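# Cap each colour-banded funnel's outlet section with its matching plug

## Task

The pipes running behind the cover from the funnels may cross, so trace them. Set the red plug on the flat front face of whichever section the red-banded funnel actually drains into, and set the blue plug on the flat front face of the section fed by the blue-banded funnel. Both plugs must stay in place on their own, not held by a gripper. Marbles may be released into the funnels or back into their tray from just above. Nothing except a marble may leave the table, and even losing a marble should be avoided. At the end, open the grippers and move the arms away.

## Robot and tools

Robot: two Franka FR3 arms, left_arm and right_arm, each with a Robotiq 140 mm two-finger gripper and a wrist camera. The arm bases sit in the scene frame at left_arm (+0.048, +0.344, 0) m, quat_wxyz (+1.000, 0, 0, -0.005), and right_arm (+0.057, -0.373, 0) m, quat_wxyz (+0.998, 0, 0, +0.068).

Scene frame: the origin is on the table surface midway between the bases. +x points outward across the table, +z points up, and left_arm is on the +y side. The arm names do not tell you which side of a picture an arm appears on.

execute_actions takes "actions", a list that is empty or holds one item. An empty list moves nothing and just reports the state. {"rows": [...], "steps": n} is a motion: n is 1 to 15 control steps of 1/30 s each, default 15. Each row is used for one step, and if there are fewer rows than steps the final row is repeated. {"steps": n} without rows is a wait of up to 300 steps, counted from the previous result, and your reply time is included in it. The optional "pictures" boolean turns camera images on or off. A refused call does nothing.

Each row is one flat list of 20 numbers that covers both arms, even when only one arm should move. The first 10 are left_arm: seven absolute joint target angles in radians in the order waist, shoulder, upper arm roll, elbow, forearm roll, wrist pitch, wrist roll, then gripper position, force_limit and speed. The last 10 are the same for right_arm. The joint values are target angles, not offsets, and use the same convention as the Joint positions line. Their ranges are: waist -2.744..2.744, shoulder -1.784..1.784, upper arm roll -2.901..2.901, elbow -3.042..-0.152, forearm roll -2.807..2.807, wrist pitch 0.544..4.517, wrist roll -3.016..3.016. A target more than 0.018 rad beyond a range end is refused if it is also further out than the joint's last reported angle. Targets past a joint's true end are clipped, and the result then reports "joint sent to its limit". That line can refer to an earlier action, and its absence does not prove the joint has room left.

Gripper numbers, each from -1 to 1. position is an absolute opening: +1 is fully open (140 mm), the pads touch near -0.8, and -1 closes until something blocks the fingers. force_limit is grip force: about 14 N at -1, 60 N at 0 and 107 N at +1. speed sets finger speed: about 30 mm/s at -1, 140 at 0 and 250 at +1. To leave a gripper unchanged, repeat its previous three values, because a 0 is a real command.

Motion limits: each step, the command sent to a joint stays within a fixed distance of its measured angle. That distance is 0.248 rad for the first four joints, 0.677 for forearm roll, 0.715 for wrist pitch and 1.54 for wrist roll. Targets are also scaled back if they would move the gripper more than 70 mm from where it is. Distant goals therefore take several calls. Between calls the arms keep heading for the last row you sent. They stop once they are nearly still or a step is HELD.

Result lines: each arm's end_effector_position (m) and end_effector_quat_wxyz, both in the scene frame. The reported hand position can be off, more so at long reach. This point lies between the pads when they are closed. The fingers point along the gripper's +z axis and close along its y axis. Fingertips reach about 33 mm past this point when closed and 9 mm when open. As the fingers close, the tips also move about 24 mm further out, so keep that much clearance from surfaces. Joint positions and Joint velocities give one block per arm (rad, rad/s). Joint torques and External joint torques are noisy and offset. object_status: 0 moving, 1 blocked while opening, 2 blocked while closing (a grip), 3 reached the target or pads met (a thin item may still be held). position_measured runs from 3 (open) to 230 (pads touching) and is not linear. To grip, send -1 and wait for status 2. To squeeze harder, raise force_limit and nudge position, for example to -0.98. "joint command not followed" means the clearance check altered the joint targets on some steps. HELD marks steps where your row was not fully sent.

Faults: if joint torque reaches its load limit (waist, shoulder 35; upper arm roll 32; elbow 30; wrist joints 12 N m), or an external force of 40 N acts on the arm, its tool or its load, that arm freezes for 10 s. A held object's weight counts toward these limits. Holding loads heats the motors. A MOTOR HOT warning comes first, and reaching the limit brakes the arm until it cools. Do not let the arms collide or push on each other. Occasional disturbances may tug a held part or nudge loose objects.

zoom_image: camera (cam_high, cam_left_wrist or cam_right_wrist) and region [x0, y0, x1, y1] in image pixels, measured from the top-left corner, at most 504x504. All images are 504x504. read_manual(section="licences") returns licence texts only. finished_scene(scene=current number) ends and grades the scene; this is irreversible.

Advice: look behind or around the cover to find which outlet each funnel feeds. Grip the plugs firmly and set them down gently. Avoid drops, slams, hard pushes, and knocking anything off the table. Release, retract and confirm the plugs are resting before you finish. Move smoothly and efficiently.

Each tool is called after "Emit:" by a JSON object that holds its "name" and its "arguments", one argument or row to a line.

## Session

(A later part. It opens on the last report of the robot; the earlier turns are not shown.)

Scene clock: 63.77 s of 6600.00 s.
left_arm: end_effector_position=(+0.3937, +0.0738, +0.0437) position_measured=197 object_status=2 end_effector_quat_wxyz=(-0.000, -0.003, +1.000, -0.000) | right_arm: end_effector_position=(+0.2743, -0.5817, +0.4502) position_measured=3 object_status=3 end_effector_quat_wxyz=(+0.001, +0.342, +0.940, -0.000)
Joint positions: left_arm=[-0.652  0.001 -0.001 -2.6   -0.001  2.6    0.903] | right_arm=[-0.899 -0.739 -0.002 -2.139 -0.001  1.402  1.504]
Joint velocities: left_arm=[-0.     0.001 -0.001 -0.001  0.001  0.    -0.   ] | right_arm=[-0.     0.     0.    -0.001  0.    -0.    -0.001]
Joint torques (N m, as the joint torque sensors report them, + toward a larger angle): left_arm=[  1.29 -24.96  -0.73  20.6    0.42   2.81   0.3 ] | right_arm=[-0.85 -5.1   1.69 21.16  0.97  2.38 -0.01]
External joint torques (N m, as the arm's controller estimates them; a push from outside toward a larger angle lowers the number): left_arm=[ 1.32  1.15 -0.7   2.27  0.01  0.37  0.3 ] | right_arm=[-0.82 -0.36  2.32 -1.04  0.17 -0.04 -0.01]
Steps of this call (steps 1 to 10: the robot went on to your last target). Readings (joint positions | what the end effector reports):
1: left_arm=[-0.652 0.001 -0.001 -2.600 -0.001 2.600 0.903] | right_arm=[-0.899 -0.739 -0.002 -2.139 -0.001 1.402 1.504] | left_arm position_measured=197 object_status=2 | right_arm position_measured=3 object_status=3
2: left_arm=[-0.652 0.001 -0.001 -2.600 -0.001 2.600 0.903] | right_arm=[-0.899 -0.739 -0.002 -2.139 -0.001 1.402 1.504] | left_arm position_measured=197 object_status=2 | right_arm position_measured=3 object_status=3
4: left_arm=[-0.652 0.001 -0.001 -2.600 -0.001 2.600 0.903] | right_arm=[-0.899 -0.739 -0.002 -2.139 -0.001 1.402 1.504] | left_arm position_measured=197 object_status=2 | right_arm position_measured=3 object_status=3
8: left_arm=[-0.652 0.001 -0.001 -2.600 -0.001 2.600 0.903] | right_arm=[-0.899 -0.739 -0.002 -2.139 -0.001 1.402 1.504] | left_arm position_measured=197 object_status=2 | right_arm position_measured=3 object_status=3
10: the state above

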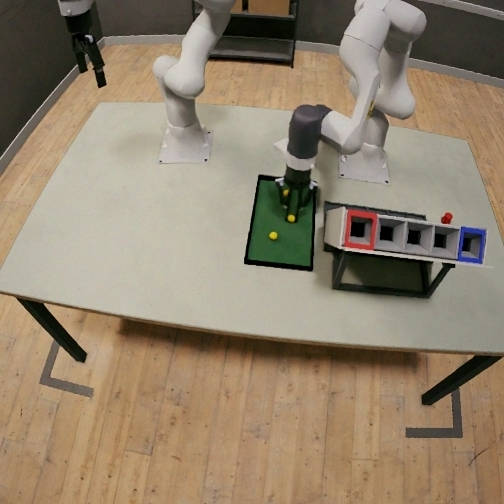

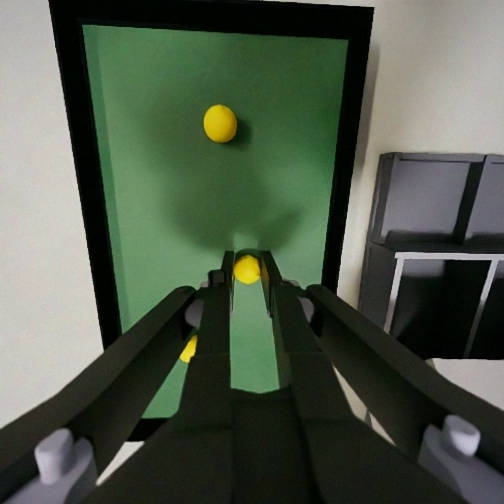

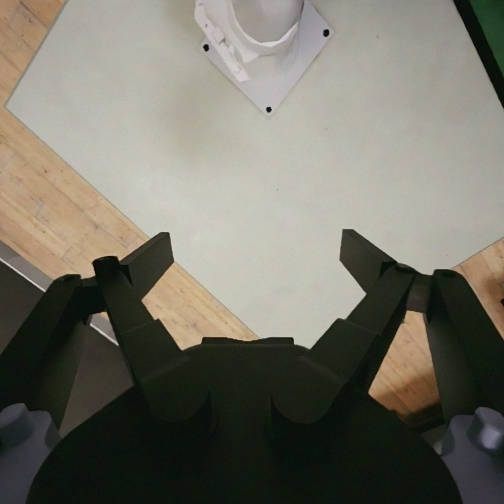

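Emit:
{"name": "execute_actions", "arguments": {
  "actions": [
    {"rows":[[-0.65,-0.1,0,-2.55,0,2.45,0.907,-1,-0.5,-0.3,-0.9,-0.74,0,-2.14,0,1.40,1.5,1,0,0],[-0.65,-0.1,0,-2.55,0,2.45,0.907,-1,-0.5,-0.3,-0.9,-0.74,0,-2.14,0,1.40,1.5,1,0,0],[-0.65,-0.1,0,-2.55,0,2.45,0.907,-1,-0.5,-0.3,-0.9,-0.74,0,-2.14,0,1.40,1.5,1,0,0],[-0.65,-0.1,0,-2.55,0,2.45,0.907,-1,-0.5,-0.3,-0.9,-0.74,0,-2.14,0,1.40,1.5,1,0,0],[-0.65,0.001,0,-1.335,0,1.336,0.907,-1,-0.5,-0.3,-0.9,-0.74,0,-2.14,0,1.40,1.5,1,0,0]],"steps":15}
  ],
  "pictures": false
}}

Emit:
{"name": "execute_actions", "arguments": {
  "actions": [
    {"steps":40}
  ],
  "pictures": false
}}

Emit:
{"name": "execute_actions", "arguments": {
  "actions": [
    {"rows":[[-0.288,0.001,0,-1.335,0,1.336,1.273,-1,-0.5,-0.3,-0.9,-0.74,0,-2.14,0,1.40,1.5,1,0,0]],"steps":15}
  ],
  "pictures": false
}}

Emit:
{"name": "execute_actions", "arguments": {
  "actions": [
    {"steps":20}
  ]
}}

Scene clock: 72.23 s of 6600.00 s.
left_arm: end_effector_position=(+0.4015, +0.0677, +0.1998) position_measured=197 object_status=2 end_effector_quat_wxyz=(-0.113, -0.002, +0.990, +0.088) | right_arm: end_effector_position=(+0.2743, -0.5817, +0.4502) position_measured=3 object_status=3 end_effector_quat_wxyz=(+0.001, +0.342, +0.940, -0.000)
Joint positions: left_arm=[-0.652 -0.005 -0.001 -2.096 -0.001  1.803  0.903] | right_arm=[-0.899 -0.739 -0.002 -2.139 -0.001  1.402  1.504]
Joint velocities: left_arm=[-0.001  0.067  0.     1.314 -0.001 -1.51   0.001] | right_arm=[ 0.001 -0.     0.    -0.    -0.    -0.     0.001]
Joint torques (N m, as the joint torque sensors report them, + toward a larger angle): left_arm=[  1.41 -32.81  -0.76  21.42   0.86   0.59   0.27] | right_arm=[-0.42 -4.8   1.97 21.18  0.98  2.31 -0.1 ]
External joint torques (N m, as the arm's controller estimates them; a push from outside toward a larger angle lowers the number): left_arm=[ 1.52  0.99 -0.65  2.43  0.13 -0.58  0.25] | right_arm=[-0.42 -0.09  2.56 -1.02  0.18 -0.11 -0.1 ]
Steps of this call (steps 1 to 15: the robot went on to your last target; steps 16 to 90: nothing new was sent; then 4.97 s passed at rest; steps 91 to 105: all 15 steps of this action). Readings (joint positions | what the end effector reports):
91: left_arm=[-0.652 -0.013 -0.001 -2.595 -0.001 2.572 0.903] | right_arm=[-0.899 -0.739 -0.002 -2.139 -0.001 1.402 1.504] | left_arm position_measured=197 object_status=2 | right_arm position_measured=3 object_status=3
92: left_arm=[-0.652 -0.037 -0.001 -2.586 -0.001 2.548 0.903] | right_arm=[-0.899 -0.739 -0.002 -2.139 -0.001 1.402 1.504] | left_arm position_measured=197 object_status=2 | right_arm position_measured=3 object_status=3
94: left_arm=[-0.652 -0.077 -0.001 -2.562 -0.001 2.519 0.903] | right_arm=[-0.899 -0.739 -0.002 -2.139 -0.001 1.402 1.504] | left_arm position_measured=197 object_status=2 | right_arm position_measured=3 object_status=3
98: left_arm=[-0.652 -0.037 -0.001 -2.383 -0.001 2.229 0.903] | right_arm=[-0.899 -0.739 -0.002 -2.139 -0.001 1.402 1.504] | left_arm position_measured=197 object_status=2 | right_arm position_measured=3 object_status=3
105: the state above

Scene clock: 73.57 s of 6600.00 s.
left_arm: end_effector_position=(+0.4621, +0.0204, +0.5006) position_measured=197 object_status=2 end_effector_quat_wxyz=(+0.001, -0.002, +1.000, -0.001) | right_arm: end_effector_position=(+0.2743, -0.5817, +0.4502) position_measured=3 object_status=3 end_effector_quat_wxyz=(+0.001, +0.342, +0.940, -0.000)
Joint positions: left_arm=[-0.652  0.    -0.001 -1.335 -0.001  1.339  0.903] | right_arm=[-0.899 -0.739 -0.002 -2.139 -0.001  1.402  1.504]
Joint velocities: left_arm=[ 0.001  0.     0.     0.     0.001 -0.003  0.001] | right_arm=[-0.001  0.     0.002  0.     0.001  0.    -0.   ]
Joint torques (N m, as the joint torque sensors report them, + toward a larger angle): left_arm=[  1.6  -28.64   0.69  23.34   0.73   2.08   0.39] | right_arm=[-0.51 -5.48  1.25 21.48  0.99  2.35 -0.12]
External joint torques (N m, as the arm's controller estimates them; a push from outside toward a larger angle lowers the number): left_arm=[ 1.55  0.74  0.65  1.72 -0.04 -0.38  0.39] | right_arm=[-0.52 -0.6   1.8  -0.83  0.18 -0.08 -0.12]
Steps of this call (steps 1 to 40: the robot went on to your last target). Readings (joint positions | what the end effector reports):
1: left_arm=[-0.652 -0.002 -0.001 -2.048 -0.001 1.750 0.903] | right_arm=[-0.899 -0.739 -0.002 -2.139 -0.001 1.402 1.504] | left_arm position_measured=197 object_status=2 | right_arm position_measured=3 object_status=3
2: left_arm=[-0.652 0.001 -0.001 -1.997 -0.001 1.701 0.903] | right_arm=[-0.899 -0.739 -0.002 -2.139 -0.001 1.402 1.504] | left_arm position_measured=197 object_status=2 | right_arm position_measured=3 object_status=3
4: left_arm=[-0.652 0.004 -0.001 -1.890 -0.001 1.617 0.903] | right_arm=[-0.899 -0.739 -0.002 -2.139 -0.001 1.402 1.504] | left_arm position_measured=197 object_status=2 | right_arm position_measured=3 object_status=3
8: left_arm=[-0.652 0.005 -0.001 -1.668 -0.001 1.502 0.903] | right_arm=[-0.899 -0.739 -0.002 -2.139 -0.001 1.402 1.504] | left_arm position_measured=197 object_status=2 | right_arm position_measured=3 object_status=3
40: the state above

Scene clock: 74.07 s of 6600.00 s.
left_arm: end_effector_position=(+0.5516, +0.1930, +0.4997) position_measured=197 object_status=2 end_effector_quat_wxyz=(+0.001, -0.055, +0.998, -0.000) | right_arm: end_effector_position=(+0.2743, -0.5817, +0.4502) position_measured=3 object_status=3 end_effector_quat_wxyz=(+0.001, +0.342, +0.940, -0.000)
Joint positions: left_arm=[-0.288  0.002  0.007 -1.335 -0.     1.339  1.169] | right_arm=[-0.899 -0.739 -0.002 -2.139 -0.001  1.402  1.504]
Joint velocities: left_arm=[ 0.     0.    -0.063 -0.001  0.002 -0.001  0.331] | right_arm=[-0.001  0.     0.     0.    -0.001 -0.    -0.002]
Joint torques (N m, as the joint torque sensors report them, + toward a larger angle): left_arm=[  0.18 -30.08  -2.43  23.12   0.68   2.07   0.45] | right_arm=[-1.21 -5.31  1.97 21.27  1.03  2.31 -0.1 ]
External joint torques (N m, as the arm's controller estimates them; a push from outside toward a larger angle lowers the number): left_arm=[ 0.97 -0.62 -2.36  1.49  0.01 -0.37  0.45] | right_arm=[-1.2  -0.42  2.58 -1.05  0.23 -0.12 -0.1 ]
Steps of this call (steps 1 to 15: all 15 steps of this action). Readings (joint positions | what the end effector reports):
1: left_arm=[-0.625 0.000 -0.015 -1.335 -0.003 1.339 0.922] | right_arm=[-0.899 -0.739 -0.002 -2.139 -0.001 1.402 1.504] | left_arm position_measured=197 object_status=2 | right_arm position_measured=3 object_status=3
2: left_arm=[-0.591 0.000 -0.019 -1.335 -0.004 1.339 0.940] | right_arm=[-0.899 -0.739 -0.002 -2.139 -0.001 1.402 1.504] | left_arm position_measured=197 object_status=2 | right_arm position_measured=3 object_status=3
4: left_arm=[-0.516 0.000 -0.017 -1.335 -0.004 1.339 0.973] | right_arm=[-0.899 -0.739 -0.002 -2.139 -0.001 1.402 1.504] | left_arm position_measured=197 object_status=2 | right_arm position_measured=3 object_status=3
8: left_arm=[-0.363 0.002 -0.005 -1.335 -0.004 1.339 1.054] | right_arm=[-0.899 -0.739 -0.002 -2.139 -0.001 1.402 1.504] | left_arm position_measured=197 object_status=2 | right_arm position_measured=3 object_status=3
15: the state above

Scene clock: 74.73 s of 6600.00 s.
left_arm: end_effector_position=(+0.5507, +0.1902, +0.4997) position_measured=197 object_status=2 end_effector_quat_wxyz=(+0.001, -0.008, +1.000, -0.000) | right_arm: end_effector_position=(+0.2743, -0.5817, +0.4502) position_measured=3 object_status=3 end_effector_quat_wxyz=(+0.001, +0.342, +0.940, -0.000)
Joint positions: left_arm=[-0.288  0.002  0.002 -1.335 -0.     1.339  1.258] | right_arm=[-0.899 -0.739 -0.002 -2.139 -0.001  1.402  1.504]
Joint velocities: left_arm=[-0.001  0.    -0.     0.     0.001 -0.001  0.039] | right_arm=[-0.    -0.     0.    -0.    -0.    -0.001 -0.   ]
Joint torques (N m, as the joint torque sensors report them, + toward a larger angle): left_arm=[  0.07 -29.9   -1.41  23.48   0.74   2.13   0.32] | right_arm=[-1.12 -5.03  1.67 20.63  0.91  2.34  0.  ]
External joint torques (N m, as the arm's controller estimates them; a push from outside toward a larger angle lowers the number): left_arm=[ 0.11 -0.53 -1.37  1.9  -0.04 -0.3   0.32] | right_arm=[-1.16 -0.29  2.2  -1.58  0.09 -0.08  0.  ]
Steps of this call (steps 1 to 20: the robot went on to your last target). Readings (joint positions | what the end effector reports):
1: left_arm=[-0.288 0.002 0.005 -1.335 -0.000 1.339 1.179] | right_arm=[-0.899 -0.739 -0.002 -2.139 -0.001 1.402 1.504] | left_arm position_measured=197 object_status=2 | right_arm position_measured=3 object_status=3
2: left_arm=[-0.288 0.002 0.004 -1.335 -0.000 1.339 1.189] | right_arm=[-0.899 -0.739 -0.002 -2.139 -0.001 1.402 1.504] | left_arm position_measured=197 object_status=2 | right_arm position_measured=3 object_status=3
4: left_arm=[-0.288 0.002 0.002 -1.335 -0.000 1.339 1.205] | right_arm=[-0.899 -0.739 -0.002 -2.139 -0.001 1.402 1.504] | left_arm position_measured=197 object_status=2 | right_arm position_measured=3 object_status=3
8: left_arm=[-0.288 0.002 0.002 -1.335 -0.000 1.339 1.227] | right_arm=[-0.899 -0.739 -0.002 -2.139 -0.001 1.402 1.504] | left_arm position_measured=197 object_status=2 | right_arm position_measured=3 object_status=3
20: the state above

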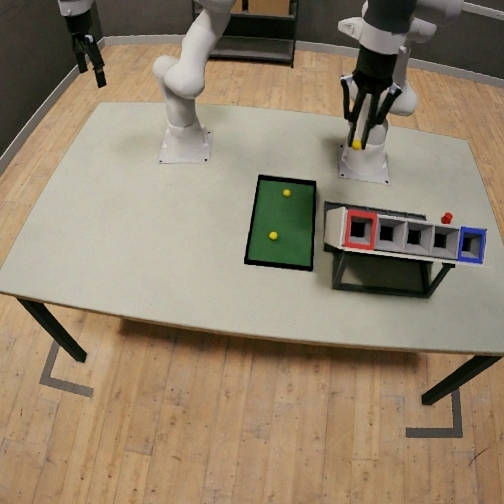

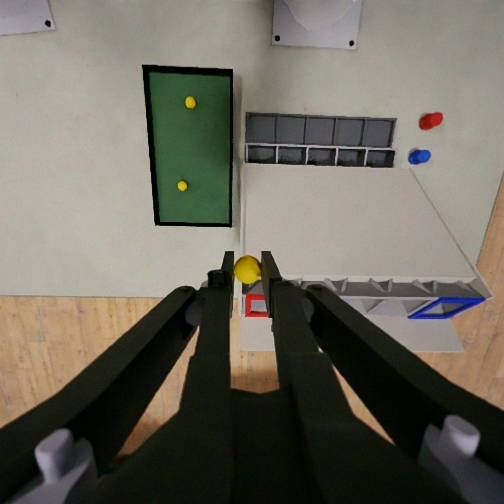

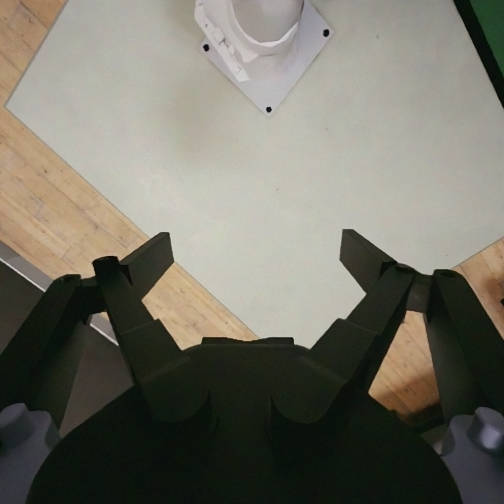

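Emit:
{"name": "execute_actions", "arguments": {
  "actions": [
    {"rows":[[-0.184,0.283,0,-1.228,0,1.511,1.377,-1,-0.5,-0.3,-0.9,-0.74,0,-2.14,0,1.40,1.5,1,0,0]],"steps":15}
  ],
  "pictures": false
}}

Emit:
{"name": "execute_actions", "arguments": {
  "actions": [
    {"steps":20}
  ]
}}

Scene clock: 80.40 s of 6600.00 s.
left_arm: end_effector_position=(+0.6627, +0.2237, +0.3890) position_measured=197 object_status=2 end_effector_quat_wxyz=(-0.018, -0.016, +1.000, +0.004) | right_arm: end_effector_position=(+0.2743, -0.5817, +0.4502) position_measured=3 object_status=3 end_effector_quat_wxyz=(+0.001, +0.342, +0.940, -0.000)
Joint positions: left_arm=[-0.185  0.292  0.002 -1.236 -0.     1.492  1.346] | right_arm=[-0.899 -0.739 -0.002 -2.139 -0.001  1.402  1.504]
Joint velocities: left_arm=[ 0.    -0.066 -0.001  0.068 -0.001  0.095  0.091] | right_arm=[ 0.001  0.001  0.001 -0.    -0.     0.001  0.   ]
Joint torques (N m, as the joint torque sensors report them, + toward a larger angle): left_arm=[  0.21 -43.66  -2.18  26.07   0.68   2.75   0.3 ] | right_arm=[-0.42 -4.72  1.48 20.99  0.96  2.26 -0.08]
External joint torques (N m, as the arm's controller estimates them; a push from outside toward a larger angle lowers the number): left_arm=[ 0.13 -2.06 -2.53  2.5  -0.15  0.44  0.3 ] | right_arm=[-0.48 -0.16  1.98 -1.14  0.15 -0.15 -0.08]
Steps of this call (steps 1 to 30: the robot went on to your last target; steps 31 to 90: nothing new was sent; then 2.17 s passed at rest; steps 91 to 105: all 15 steps of this action). Readings (joint positions | what the end effector reports):
91: left_arm=[-0.278 0.020 -0.004 -1.313 -0.000 1.349 1.274] | right_arm=[-0.899 -0.739 -0.002 -2.139 -0.001 1.402 1.504] | left_arm position_measured=197 object_status=2 | right_arm position_measured=3 object_status=3
92: left_arm=[-0.266 0.047 -0.005 -1.293 -0.000 1.364 1.279] | right_arm=[-0.899 -0.739 -0.002 -2.139 -0.001 1.402 1.504] | left_arm position_measured=197 object_status=2 | right_arm position_measured=3 object_status=3
94: left_arm=[-0.242 0.111 -0.005 -1.266 -0.000 1.392 1.288] | right_arm=[-0.899 -0.739 -0.002 -2.139 -0.001 1.402 1.504] | left_arm position_measured=197 object_status=2 | right_arm position_measured=3 object_status=3
98: left_arm=[-0.200 0.242 -0.002 -1.241 -0.000 1.450 1.315] | right_arm=[-0.899 -0.739 -0.002 -2.139 -0.001 1.402 1.504] | left_arm position_measured=197 object_status=2 | right_arm position_measured=3 object_status=3
105: the state above

Scene clock: 81.07 s of 6600.00 s.
left_arm: end_effector_position=(+0.6686, +0.2225, +0.3993) position_measured=197 object_status=2 end_effector_quat_wxyz=(-0.002, -0.004, +1.000, +0.001) | right_arm: end_effector_position=(+0.2743, -0.5817, +0.4502) position_measured=3 object_status=3 end_effector_quat_wxyz=(+0.001, +0.342, +0.940, -0.000)
Joint positions: left_arm=[-0.185  0.283  0.002 -1.229 -0.     1.508  1.37 ] | right_arm=[-0.899 -0.739 -0.002 -2.139 -0.001  1.402  1.504]
Joint velocities: left_arm=[ 0.    -0.     0.001  0.001  0.001  0.002  0.012] | right_arm=[-0.001 -0.     0.    -0.    -0.001 -0.002  0.001]
Joint torques (N m, as the joint torque sensors report them, + toward a larger angle): left_arm=[  0.94 -40.89  -1.19  24.84   0.74   2.81   0.36] | right_arm=[-1.17 -4.8   1.33 20.99  1.    2.28 -0.07]
External joint torques (N m, as the arm's controller estimates them; a push from outside toward a larger angle lowers the number): left_arm=[ 0.86 -0.3  -1.52  1.5  -0.08  0.38  0.36] | right_arm=[-1.15  0.    1.93 -1.29  0.19 -0.14 -0.07]
Steps of this call (steps 1 to 20: the robot went on to your last target). Readings (joint positions | what the end effector reports):
1: left_arm=[-0.185 0.290 0.002 -1.234 -0.000 1.495 1.349] | right_arm=[-0.899 -0.739 -0.002 -2.139 -0.001 1.402 1.504] | left_arm position_measured=197 object_status=2 | right_arm position_measured=3 object_status=3
2: left_arm=[-0.185 0.288 0.002 -1.232 -0.000 1.498 1.351] | right_arm=[-0.899 -0.739 -0.002 -2.139 -0.001 1.402 1.504] | left_arm position_measured=197 object_status=2 | right_arm position_measured=3 object_status=3
4: left_arm=[-0.185 0.285 0.002 -1.230 -0.000 1.501 1.356] | right_arm=[-0.899 -0.739 -0.002 -2.139 -0.001 1.402 1.504] | left_arm position_measured=197 object_status=2 | right_arm position_measured=3 object_status=3
8: left_arm=[-0.185 0.283 0.002 -1.229 -0.000 1.505 1.362] | right_arm=[-0.899 -0.739 -0.002 -2.139 -0.001 1.402 1.504] | left_arm position_measured=197 object_status=2 | right_arm position_measured=3 object_status=3
20: the state above

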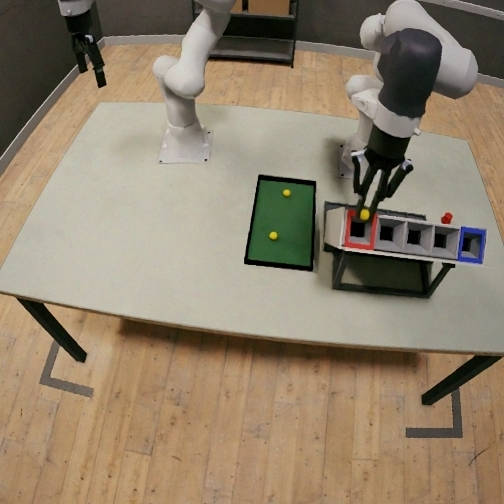

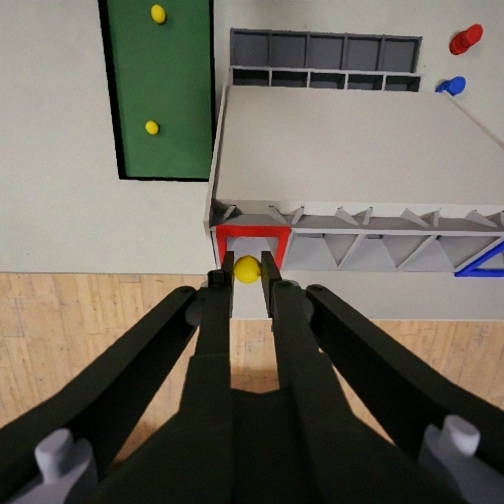

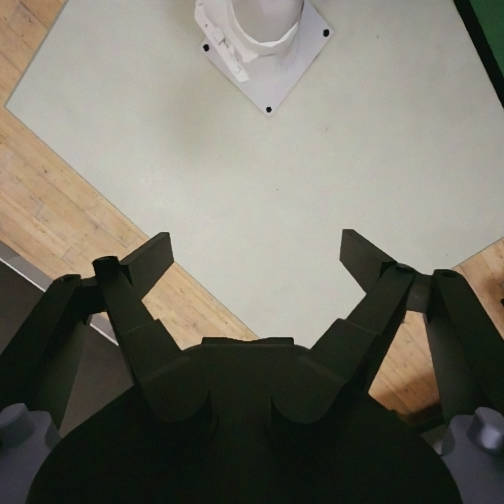

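Emit:
{"name": "execute_actions", "arguments": {
  "actions": [
    {"rows":[[-0.176,0.315,0,-1.228,0,1.543,1.385,-1,-0.5,-0.3,-0.9,-0.74,0,-2.14,0,1.40,1.5,1,0,0]],"steps":15}
  ],
  "pictures": false
}}

Emit:
{"name": "execute_actions", "arguments": {
  "actions": [
    {"rows":[[-0.176,0.315,0,-1.228,0,1.543,1.385,-0.3,-0.5,0,-0.9,-0.74,0,-2.14,0,1.40,1.5,1,0,0]],"steps":15}
  ]
}}

Emit:
{"name": "execute_actions", "arguments": {
  "actions": [
    {"rows":[[-0.288,0.001,0,-1.335,0,1.336,1.273,-0.1,-0.5,0,-0.9,-0.74,0,-2.14,0,1.40,1.5,1,0,0]],"steps":15}
  ],
  "pictures": false
}}

Emit:
{"name": "execute_actions", "arguments": {
  "actions": [
    {"steps":30}
  ]
}}

Scene clock: 87.27 s of 6600.00 s.
left_arm: end_effector_position=(+0.6806, +0.2239, +0.3809) position_measured=197 object_status=2 end_effector_quat_wxyz=(-0.003, -0.002, +1.000, +0.001) | right_arm: end_effector_position=(+0.2743, -0.5817, +0.4502) position_measured=3 object_status=3 end_effector_quat_wxyz=(+0.001, +0.342, +0.940, -0.000)
Joint positions: left_arm=[-0.178  0.316  0.001 -1.229 -0.     1.538  1.379] | right_arm=[-0.899 -0.739 -0.002 -2.139 -0.001  1.402  1.504]
Joint velocities: left_arm=[ 0.    -0.002  0.001  0.001 -0.001  0.01   0.005] | right_arm=[ 0.002 -0.001  0.     0.001 -0.001  0.    -0.001]
Joint torques (N m, as the joint torque sensors report them, + toward a larger angle): left_arm=[  1.11 -42.82  -0.21  24.95   0.8    2.84   0.36] | right_arm=[-0.69 -5.16  1.25 21.21  0.93  2.31  0.02]
External joint torques (N m, as the arm's controller estimates them; a push from outside toward a larger angle lowers the number): left_arm=[ 1.17 -1.17 -0.47  1.48  0.    0.43  0.36] | right_arm=[-0.74 -0.32  1.79 -1.09  0.12 -0.11  0.02]
Steps of this call (steps 1 to 15: the robot went on to your last target; steps 16 to 90: nothing new was sent; then 2.70 s passed at rest; steps 91 to 105: all 15 steps of this action). Readings (joint positions | what the end effector reports):
91: left_arm=[-0.184 0.287 0.001 -1.226 -0.000 1.513 1.374] | right_arm=[-0.899 -0.739 -0.002 -2.139 -0.001 1.402 1.504] | left_arm position_measured=197 object_status=2 | right_arm position_measured=3 object_status=3
92: left_arm=[-0.182 0.292 0.001 -1.226 -0.000 1.519 1.375] | right_arm=[-0.899 -0.739 -0.002 -2.139 -0.001 1.402 1.504] | left_arm position_measured=197 object_status=2 | right_arm position_measured=3 object_status=3
94: left_arm=[-0.180 0.304 0.001 -1.226 -0.000 1.526 1.376] | right_arm=[-0.899 -0.739 -0.002 -2.139 -0.001 1.402 1.504] | left_arm position_measured=197 object_status=2 | right_arm position_measured=3 object_status=3
98: left_arm=[-0.178 0.316 0.001 -1.229 -0.000 1.533 1.378] | right_arm=[-0.899 -0.739 -0.002 -2.139 -0.001 1.402 1.504] | left_arm position_measured=197 object_status=2 | right_arm position_measured=3 object_status=3
105: the state above

Scene clock: 87.77 s of 6600.00 s.
left_arm: end_effector_position=(+0.6812, +0.2238, +0.3811) position_measured=167 object_status=3 end_effector_quat_wxyz=(-0.002, -0.001, +1.000, +0.000) | right_arm: end_effector_position=(+0.2743, -0.5817, +0.4502) position_measured=3 object_status=3 end_effector_quat_wxyz=(+0.001, +0.342, +0.940, -0.000)
Joint positions: left_arm=[-0.178  0.316  0.001 -1.229 -0.     1.54   1.381] | right_arm=[-0.899 -0.739 -0.002 -2.139 -0.001  1.402  1.504]
Joint velocities: left_arm=[-0.001 -0.    -0.     0.     0.     0.001  0.001] | right_arm=[-0.     0.     0.001  0.001  0.001  0.001  0.001]
Joint torques (N m, as the joint torque sensors report them, + toward a larger angle): left_arm=[  1.05 -41.94  -0.99  26.42   0.67   2.76   0.22] | right_arm=[-0.47 -5.14  1.86 21.41  0.95  2.36  0.  ]
External joint torques (N m, as the arm's controller estimates them; a push from outside toward a larger angle lowers the number): left_arm=[ 1.09 -0.35 -1.26  2.98 -0.14  0.35  0.22] | right_arm=[-0.49 -0.4   2.4  -0.82  0.14 -0.06  0.  ]
Steps of this call (steps 1 to 15: all 15 steps of this action). Readings (joint positions | what the end effector reports):
1: left_arm=[-0.178 0.316 0.001 -1.229 -0.000 1.539 1.380] | right_arm=[-0.899 -0.739 -0.002 -2.139 -0.001 1.402 1.504] | left_arm position_measured=197 object_status=0 | right_arm position_measured=3 object_status=3
2: left_arm=[-0.178 0.316 0.001 -1.229 -0.000 1.539 1.380] | right_arm=[-0.899 -0.739 -0.002 -2.139 -0.001 1.402 1.504] | left_arm position_measured=196 object_status=0 | right_arm position_measured=3 object_status=3
4: left_arm=[-0.178 0.316 0.001 -1.229 -0.000 1.539 1.380] | right_arm=[-0.899 -0.739 -0.002 -2.139 -0.001 1.402 1.504] | left_arm position_measured=176 object_status=0 | right_arm position_measured=3 object_status=3
8: left_arm=[-0.178 0.316 0.001 -1.229 -0.000 1.540 1.380] | right_arm=[-0.899 -0.739 -0.002 -2.139 -0.001 1.402 1.504] | left_arm position_measured=167 object_status=0 | right_arm position_measured=3 object_status=3
15: the state above

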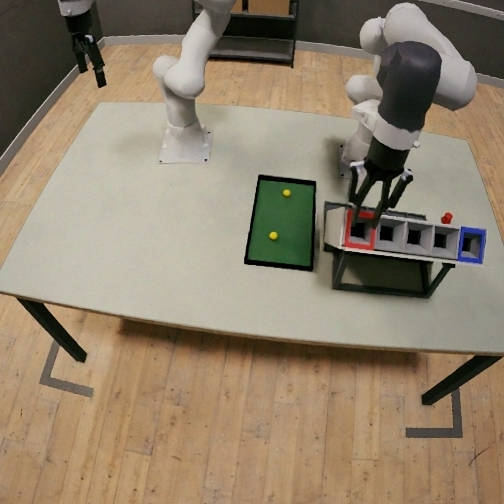

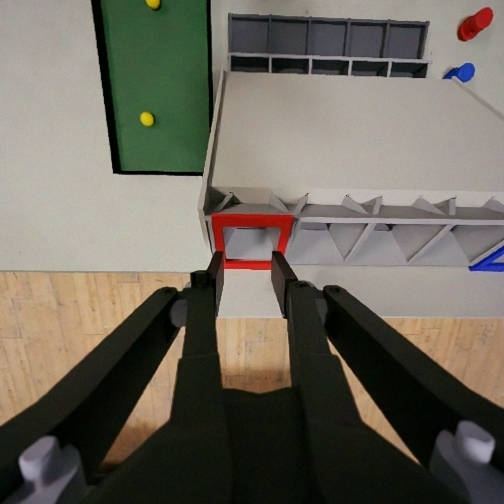

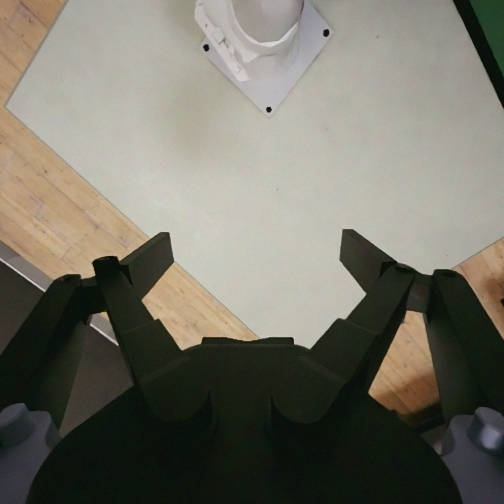

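Scene clock: 88.27 s of 6600.00 s.
left_arm: end_effector_position=(+0.5565, +0.1873, +0.5128) position_measured=141 object_status=3 end_effector_quat_wxyz=(+0.022, +0.017, +1.000, -0.006) | right_arm: end_effector_position=(+0.2743, -0.5817, +0.4502) position_measured=3 object_status=3 end_effector_quat_wxyz=(+0.001, +0.342, +0.940, -0.000)
Joint positions: left_arm=[-0.286 -0.01  -0.002 -1.325 -0.     1.361  1.306] | right_arm=[-0.899 -0.739 -0.002 -2.139 -0.001  1.402  1.504]
Joint velocities: left_arm=[-0.     0.048  0.01  -0.078 -0.001 -0.13  -0.097] | right_arm=[-0.    -0.     0.001 -0.002 -0.    -0.001  0.   ]
Joint torques (N m, as the joint torque sensors report them, + toward a larger angle): left_arm=[ -1.38 -23.84   0.74  21.72   0.64   2.15  -0.19] | right_arm=[-1.23 -4.57  1.57 21.23  1.07  2.33 -0.07]
External joint torques (N m, as the arm's controller estimates them; a push from outside toward a larger angle lowers the number): left_arm=[-1.43  2.2   0.8   1.51 -0.11 -0.37 -0.18] | right_arm=[-1.23  0.26  2.15 -1.02  0.27 -0.09 -0.07]
Steps of this call (steps 1 to 15: all 15 steps of this action). Readings (joint positions | what the end effector reports):
1: left_arm=[-0.186 0.300 0.006 -1.249 -0.000 1.527 1.376] | right_arm=[-0.899 -0.739 -0.002 -2.139 -0.001 1.402 1.504] | left_arm position_measured=167 object_status=0 | right_arm position_measured=3 object_status=3
2: left_arm=[-0.197 0.275 0.007 -1.268 -0.000 1.510 1.372] | right_arm=[-0.899 -0.739 -0.002 -2.139 -0.001 1.402 1.504] | left_arm position_measured=160 object_status=0 | right_arm position_measured=3 object_status=3
4: left_arm=[-0.221 0.214 0.006 -1.293 -0.000 1.481 1.363] | right_arm=[-0.899 -0.739 -0.002 -2.139 -0.001 1.402 1.504] | left_arm position_measured=145 object_status=0 | right_arm position_measured=3 object_status=3
8: left_arm=[-0.266 0.075 0.001 -1.320 -0.000 1.420 1.340] | right_arm=[-0.899 -0.739 -0.002 -2.139 -0.001 1.402 1.504] | left_arm position_measured=141 object_status=0 | right_arm position_measured=3 object_status=3
15: the state above

Scene clock: 89.27 s of 6600.00 s.
left_arm: end_effector_position=(+0.5505, +0.1897, +0.5007) position_measured=141 object_status=3 end_effector_quat_wxyz=(+0.002, +0.003, +1.000, -0.001) | right_arm: end_effector_position=(+0.2743, -0.5817, +0.4502) position_measured=3 object_status=3 end_effector_quat_wxyz=(+0.001, +0.342, +0.940, -0.000)
Joint positions: left_arm=[-0.286  0.001 -0.002 -1.334 -0.     1.339  1.278] | right_arm=[-0.899 -0.739 -0.002 -2.139 -0.001  1.402  1.504]
Joint velocities: left_arm=[-0.001  0.001  0.001 -0.     0.001 -0.001 -0.005] | right_arm=[-0.    -0.    -0.    -0.002 -0.001 -0.     0.   ]
Joint torques (N m, as the joint torque sensors report them, + toward a larger angle): left_arm=[ -1.22 -28.67   0.69  22.56   0.63   2.1   -0.15] | right_arm=[-1.26 -5.32  1.26 20.65  0.92  2.35 -0.06]
External joint torques (N m, as the arm's controller estimates them; a push from outside toward a larger angle lowers the number): left_arm=[-1.18  0.68  0.73  0.97 -0.15 -0.34 -0.15] | right_arm=[-1.26 -0.59  1.81 -1.55  0.11 -0.07 -0.06]
Steps of this call (steps 1 to 30: the robot went on to your last target). Readings (joint positions | what the end effector reports):
1: left_arm=[-0.286 -0.008 -0.002 -1.327 -0.000 1.357 1.303] | right_arm=[-0.899 -0.739 -0.002 -2.139 -0.001 1.402 1.504] | left_arm position_measured=141 object_status=3 | right_arm position_measured=3 object_status=3
2: left_arm=[-0.286 -0.006 -0.002 -1.329 -0.000 1.353 1.301] | right_arm=[-0.899 -0.739 -0.002 -2.139 -0.001 1.402 1.504] | left_arm position_measured=141 object_status=3 | right_arm position_measured=3 object_status=3
4: left_arm=[-0.286 -0.002 -0.002 -1.333 -0.000 1.348 1.296] | right_arm=[-0.899 -0.739 -0.002 -2.139 -0.001 1.402 1.504] | left_arm position_measured=141 object_status=3 | right_arm position_measured=3 object_status=3
8: left_arm=[-0.286 0.001 -0.002 -1.334 -0.000 1.343 1.289] | right_arm=[-0.899 -0.739 -0.002 -2.139 -0.001 1.402 1.504] | left_arm position_measured=141 object_status=3 | right_arm position_measured=3 object_status=3
30: the state above
All arms were judged still, so your last target was given up. Only a new action makes them travel on or press farther. Fingers that are still opening or closing keep moving.

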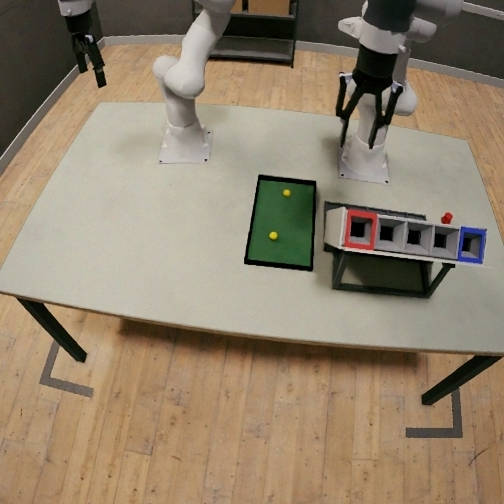

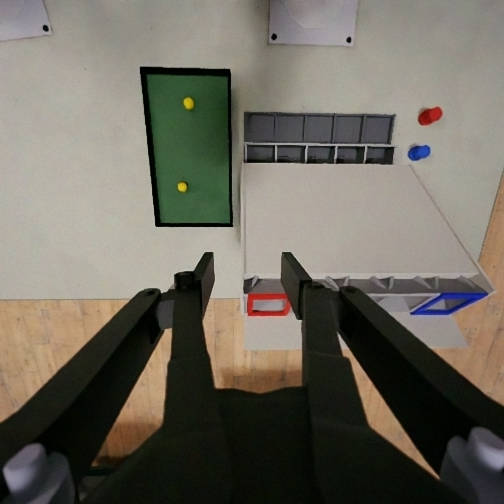

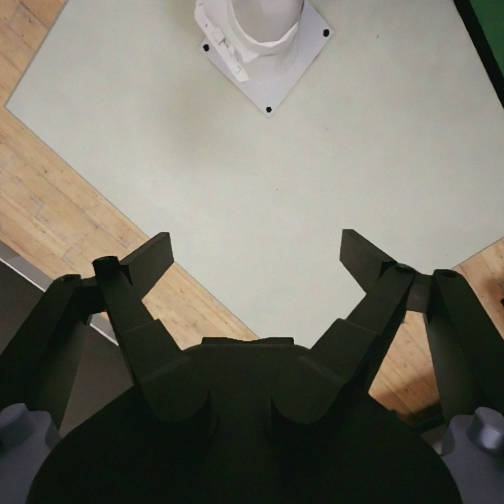

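Emit:
{"name": "execute_actions", "arguments": {
  "actions": [
    {"rows":[[-0.894,-0.5,0,-2.0,0,1.5,0.667,-0.1,-0.5,0,-0.9,-0.74,0,-2.14,0,1.40,1.5,1,0,0]],"steps":15}
  ],
  "pictures": false
}}

Emit:
{"name": "execute_actions", "arguments": {
  "actions": [
    {"steps":10}
  ]
}}

Emit:
{"name": "execute_actions", "arguments": {
  "actions": [
    {"rows":[[-0.894,-0.343,0,-2.782,0,2.439,0.667,-0.1,-0.5,0,-0.9,-0.74,0,-2.14,0,1.40,1.5,1,0,0]],"steps":15}
  ],
  "pictures": false
}}

Emit:
{"name": "execute_actions", "arguments": {
  "actions": [
    {"steps":40}
  ]
}}

Scene clock: 94.47 s of 6600.00 s.
left_arm: end_effector_position=(+0.2946, +0.0445, +0.4516) position_measured=141 object_status=3 end_effector_quat_wxyz=(+0.001, +0.098, +0.995, +0.003) | right_arm: end_effector_position=(+0.2743, -0.5817, +0.4502) position_measured=3 object_status=3 end_effector_quat_wxyz=(+0.001, +0.342, +0.940, -0.000)
Joint positions: left_arm=[-0.862 -0.481 -0.01  -1.955  0.     1.472  0.887] | right_arm=[-0.899 -0.739 -0.002 -2.139 -0.001  1.402  1.504]
Joint velocities: left_arm=[-0.49  -0.206 -0.04  -0.605 -0.011  0.119 -0.715] | right_arm=[-0.002  0.001  0.    -0.    -0.001 -0.     0.001]
Joint torques (N m, as the joint torque sensors report them, + toward a larger angle): left_arm=[  4.96 -15.11   8.6   26.76   1.03   3.57  -0.04] | right_arm=[-0.69 -5.18  1.78 20.94  0.98  2.29 -0.01]
External joint torques (N m, as the arm's controller estimates them; a push from outside toward a larger angle lowers the number): left_arm=[-1.8  -1.2   0.23  0.   -0.9   0.34 -0.05] | right_arm=[-0.67 -0.49  2.39 -1.28  0.17 -0.13 -0.01]
Steps of this call (steps 1 to 120: nothing new was sent; then 0.70 s passed at rest; steps 121 to 135: all 15 steps of this action). Readings (joint positions | what the end effector reports):
121: left_arm=[-0.313 -0.024 0.012 -1.375 0.002 1.355 1.246] | right_arm=[-0.899 -0.739 -0.002 -2.139 -0.001 1.402 1.504] | left_arm position_measured=141 object_status=3 | right_arm position_measured=3 object_status=3
122: left_arm=[-0.346 -0.058 0.016 -1.419 0.003 1.367 1.217] | right_arm=[-0.899 -0.739 -0.002 -2.139 -0.001 1.402 1.504] | left_arm position_measured=141 object_status=3 | right_arm position_measured=3 object_status=3
124: left_arm=[-0.423 -0.130 0.014 -1.501 0.003 1.389 1.162] | right_arm=[-0.899 -0.739 -0.002 -2.139 -0.001 1.402 1.504] | left_arm position_measured=141 object_status=3 | right_arm position_measured=3 object_status=3
128: left_arm=[-0.594 -0.293 0.004 -1.670 0.003 1.425 1.063] | right_arm=[-0.899 -0.739 -0.002 -2.139 -0.001 1.402 1.504] | left_arm position_measured=141 object_status=3 | right_arm position_measured=3 object_status=3
135: the state above

Scene clock: 94.80 s of 6600.00 s.
left_arm: end_effector_position=(+0.2858, +0.0421, +0.4401) position_measured=141 object_status=3 end_effector_quat_wxyz=(-0.002, +0.038, +0.999, +0.003) | right_arm: end_effector_position=(+0.2743, -0.5817, +0.4502) position_measured=3 object_status=3 end_effector_quat_wxyz=(+0.001, +0.342, +0.940, -0.000)
Joint positions: left_arm=[-0.891 -0.497 -0.002 -1.998  0.     1.493  0.743] | right_arm=[-0.899 -0.739 -0.002 -2.139 -0.001  1.402  1.504]
Joint velocities: left_arm=[-0.005 -0.009  0.005 -0.003  0.001  0.025 -0.237] | right_arm=[ 0.    -0.001  0.     0.     0.001 -0.    -0.001]
Joint torques (N m, as the joint torque sensors report them, + toward a larger angle): left_arm=[ -1.56 -14.1    0.12  24.26   0.58   2.9    0.  ] | right_arm=[-0.24 -4.74  1.77 21.39  0.95  2.3  -0.05]
External joint torques (N m, as the arm's controller estimates them; a push from outside toward a larger angle lowers the number): left_arm=[-1.44 -0.86  0.7   1.27 -0.2   0.48  0.  ] | right_arm=[-0.25 -0.05  2.33 -0.81  0.14 -0.12 -0.05]
Steps of this call (steps 1 to 10: the robot went on to your last target). Readings (joint positions | what the end effector reports):
1: left_arm=[-0.874 -0.486 -0.010 -1.972 0.000 1.475 0.864] | right_arm=[-0.899 -0.739 -0.002 -2.139 -0.001 1.402 1.504] | left_arm position_measured=141 object_status=3 | right_arm position_measured=3 object_status=3
2: left_arm=[-0.882 -0.489 -0.010 -1.982 0.000 1.479 0.844] | right_arm=[-0.899 -0.739 -0.002 -2.139 -0.001 1.402 1.504] | left_arm position_measured=141 object_status=3 | right_arm position_measured=3 object_status=3
4: left_arm=[-0.888 -0.493 -0.007 -1.993 0.000 1.484 0.810] | right_arm=[-0.899 -0.739 -0.002 -2.139 -0.001 1.402 1.504] | left_arm position_measured=141 object_status=3 | right_arm position_measured=3 object_status=3
8: left_arm=[-0.891 -0.496 -0.003 -1.998 0.000 1.491 0.761] | right_arm=[-0.899 -0.739 -0.002 -2.139 -0.001 1.402 1.504] | left_arm position_measured=141 object_status=3 | right_arm position_measured=3 object_status=3
10: the state above

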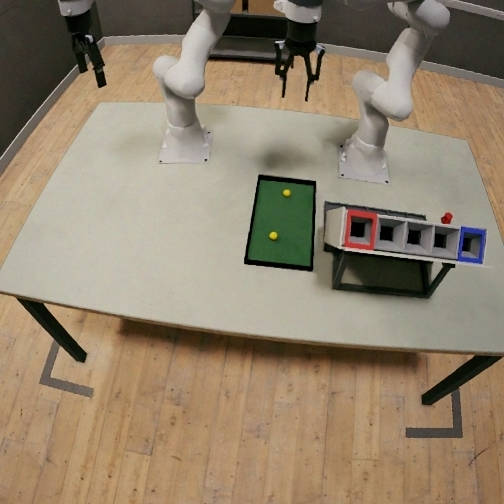

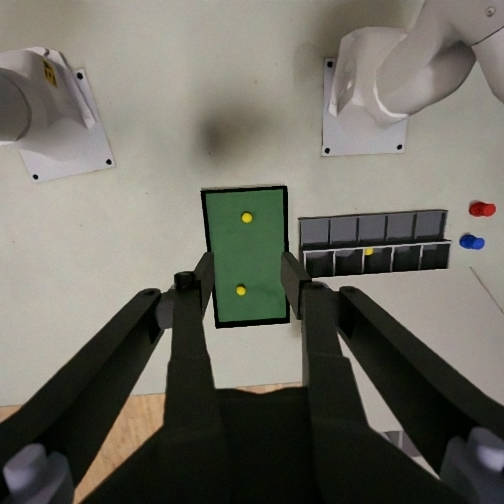

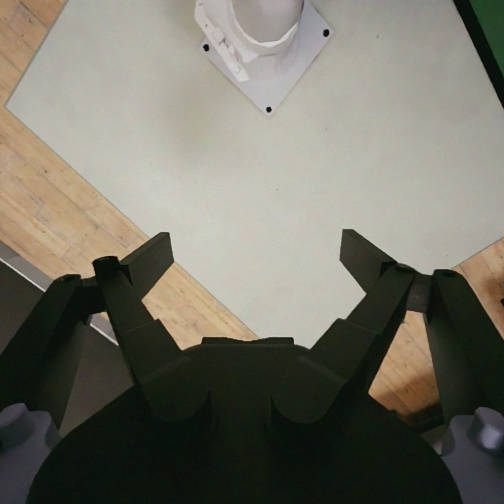

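Scene clock: 95.30 s of 6600.00 s.
left_arm: end_effector_position=(+0.2948, +0.0309, +0.1609) position_measured=141 object_status=3 end_effector_quat_wxyz=(-0.008, +0.018, +1.000, +0.011) | right_arm: end_effector_position=(+0.2743, -0.5817, +0.4502) position_measured=3 object_status=3 end_effector_quat_wxyz=(+0.001, +0.342, +0.940, -0.000)
Joint positions: left_arm=[-0.891 -0.351 -0.002 -2.599  0.     2.221  0.703] | right_arm=[-0.899 -0.739 -0.002 -2.139 -0.001  1.402  1.504]
Joint velocities: left_arm=[ 0.001  0.147 -0.    -1.622 -0.     0.821 -0.071] | right_arm=[-0.001  0.001  0.    -0.001 -0.001 -0.     0.002]
Joint torques (N m, as the joint torque sensors report them, + toward a larger angle): left_arm=[ -1.35 -22.38   0.12  33.61   0.37   4.23  -0.06] | right_arm=[-0.36 -4.85  1.54 20.92  0.94  2.31 -0.04]
External joint torques (N m, as the arm's controller estimates them; a push from outside toward a larger angle lowers the number): left_arm=[-1.41  1.61  0.37  0.81 -0.25  0.56 -0.06] | right_arm=[-0.37 -0.22  2.12 -1.22  0.13 -0.1  -0.04]
Steps of this call (steps 1 to 15: all 15 steps of this action). Readings (joint positions | what the end effector reports):
1: left_arm=[-0.891 -0.496 -0.002 -2.013 0.000 1.532 0.741] | right_arm=[-0.899 -0.739 -0.002 -2.139 -0.001 1.402 1.504] | left_arm position_measured=141 object_status=3 | right_arm position_measured=3 object_status=3
2: left_arm=[-0.891 -0.487 -0.002 -2.034 0.000 1.576 0.739] | right_arm=[-0.899 -0.739 -0.002 -2.139 -0.001 1.402 1.504] | left_arm position_measured=141 object_status=3 | right_arm position_measured=3 object_status=3
4: left_arm=[-0.891 -0.461 -0.002 -2.086 0.000 1.666 0.734] | right_arm=[-0.899 -0.739 -0.002 -2.139 -0.001 1.402 1.504] | left_arm position_measured=141 object_status=3 | right_arm position_measured=3 object_status=3
8: left_arm=[-0.891 -0.410 -0.002 -2.219 0.000 1.877 0.724] | right_arm=[-0.899 -0.739 -0.002 -2.139 -0.001 1.402 1.504] | left_arm position_measured=141 object_status=3 | right_arm position_measured=3 object_status=3
15: the state above

Scene clock: 96.63 s of 6600.00 s.
left_arm: end_effector_position=(+0.2768, +0.0537, +0.0996) position_measured=141 object_status=3 end_effector_quat_wxyz=(-0.001, +0.002, +1.000, +0.002) | right_arm: end_effector_position=(+0.2743, -0.5817, +0.4502) position_measured=3 object_status=3 end_effector_quat_wxyz=(+0.001, +0.342, +0.940, -0.000)
Joint positions: left_arm=[-0.892 -0.341 -0.001 -2.78   0.     2.436  0.671] | right_arm=[-0.899 -0.739 -0.002 -2.139 -0.001  1.402  1.504]
Joint velocities: left_arm=[ 0.     0.001  0.    -0.    -0.001  0.    -0.002] | right_arm=[-0.     0.001 -0.     0.001 -0.001 -0.    -0.   ]
Joint torques (N m, as the joint torque sensors report them, + toward a larger angle): left_arm=[ -1.87 -17.9    0.16  22.16   0.35   2.9   -0.06] | right_arm=[-0.07 -4.67  1.82 20.51  0.93  2.35 -0.02]
External joint torques (N m, as the arm's controller estimates them; a push from outside toward a larger angle lowers the number): left_arm=[-1.89 -1.55  0.43  1.64 -0.16  0.47 -0.06] | right_arm=[-0.04  0.08  2.44 -1.75  0.12 -0.08 -0.02]
Steps of this call (steps 1 to 40: the robot went on to your last target). Readings (joint positions | what the end effector reports):
1: left_arm=[-0.892 -0.348 -0.002 -2.657 0.000 2.259 0.700] | right_arm=[-0.899 -0.739 -0.002 -2.139 -0.001 1.402 1.504] | left_arm position_measured=141 object_status=3 | right_arm position_measured=3 object_status=3
2: left_arm=[-0.892 -0.343 -0.002 -2.706 0.000 2.288 0.697] | right_arm=[-0.899 -0.739 -0.002 -2.139 -0.001 1.402 1.504] | left_arm position_measured=141 object_status=3 | right_arm position_measured=3 object_status=3
4: left_arm=[-0.892 -0.335 -0.002 -2.760 0.000 2.331 0.692] | right_arm=[-0.899 -0.739 -0.002 -2.139 -0.001 1.402 1.504] | left_arm position_measured=141 object_status=3 | right_arm position_measured=3 object_status=3
8: left_arm=[-0.892 -0.337 -0.001 -2.780 0.000 2.387 0.684] | right_arm=[-0.899 -0.739 -0.002 -2.139 -0.001 1.402 1.504] | left_arm position_measured=141 object_status=3 | right_arm position_measured=3 object_status=3
40: the state above

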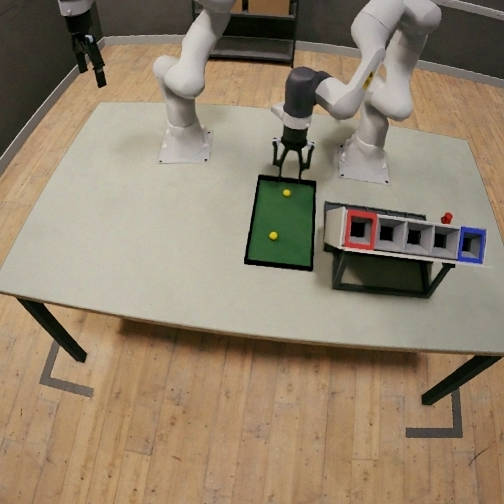

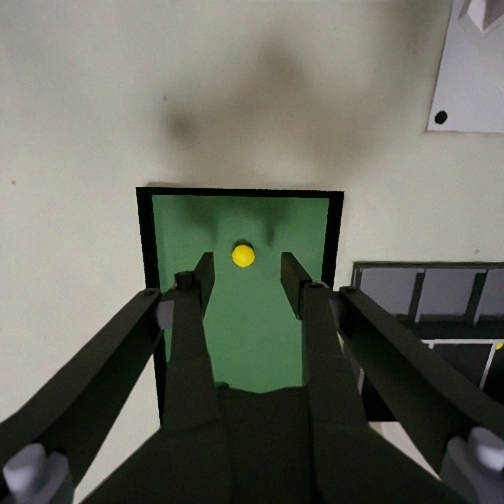

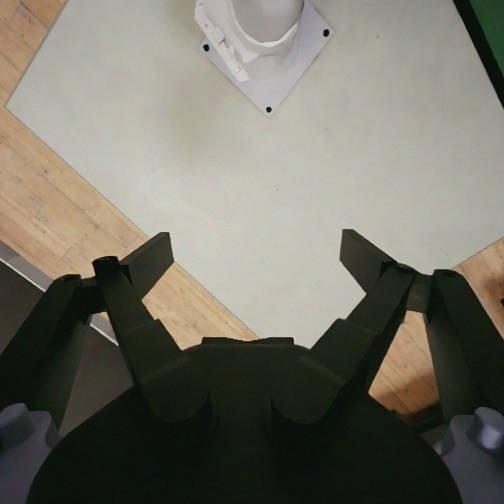

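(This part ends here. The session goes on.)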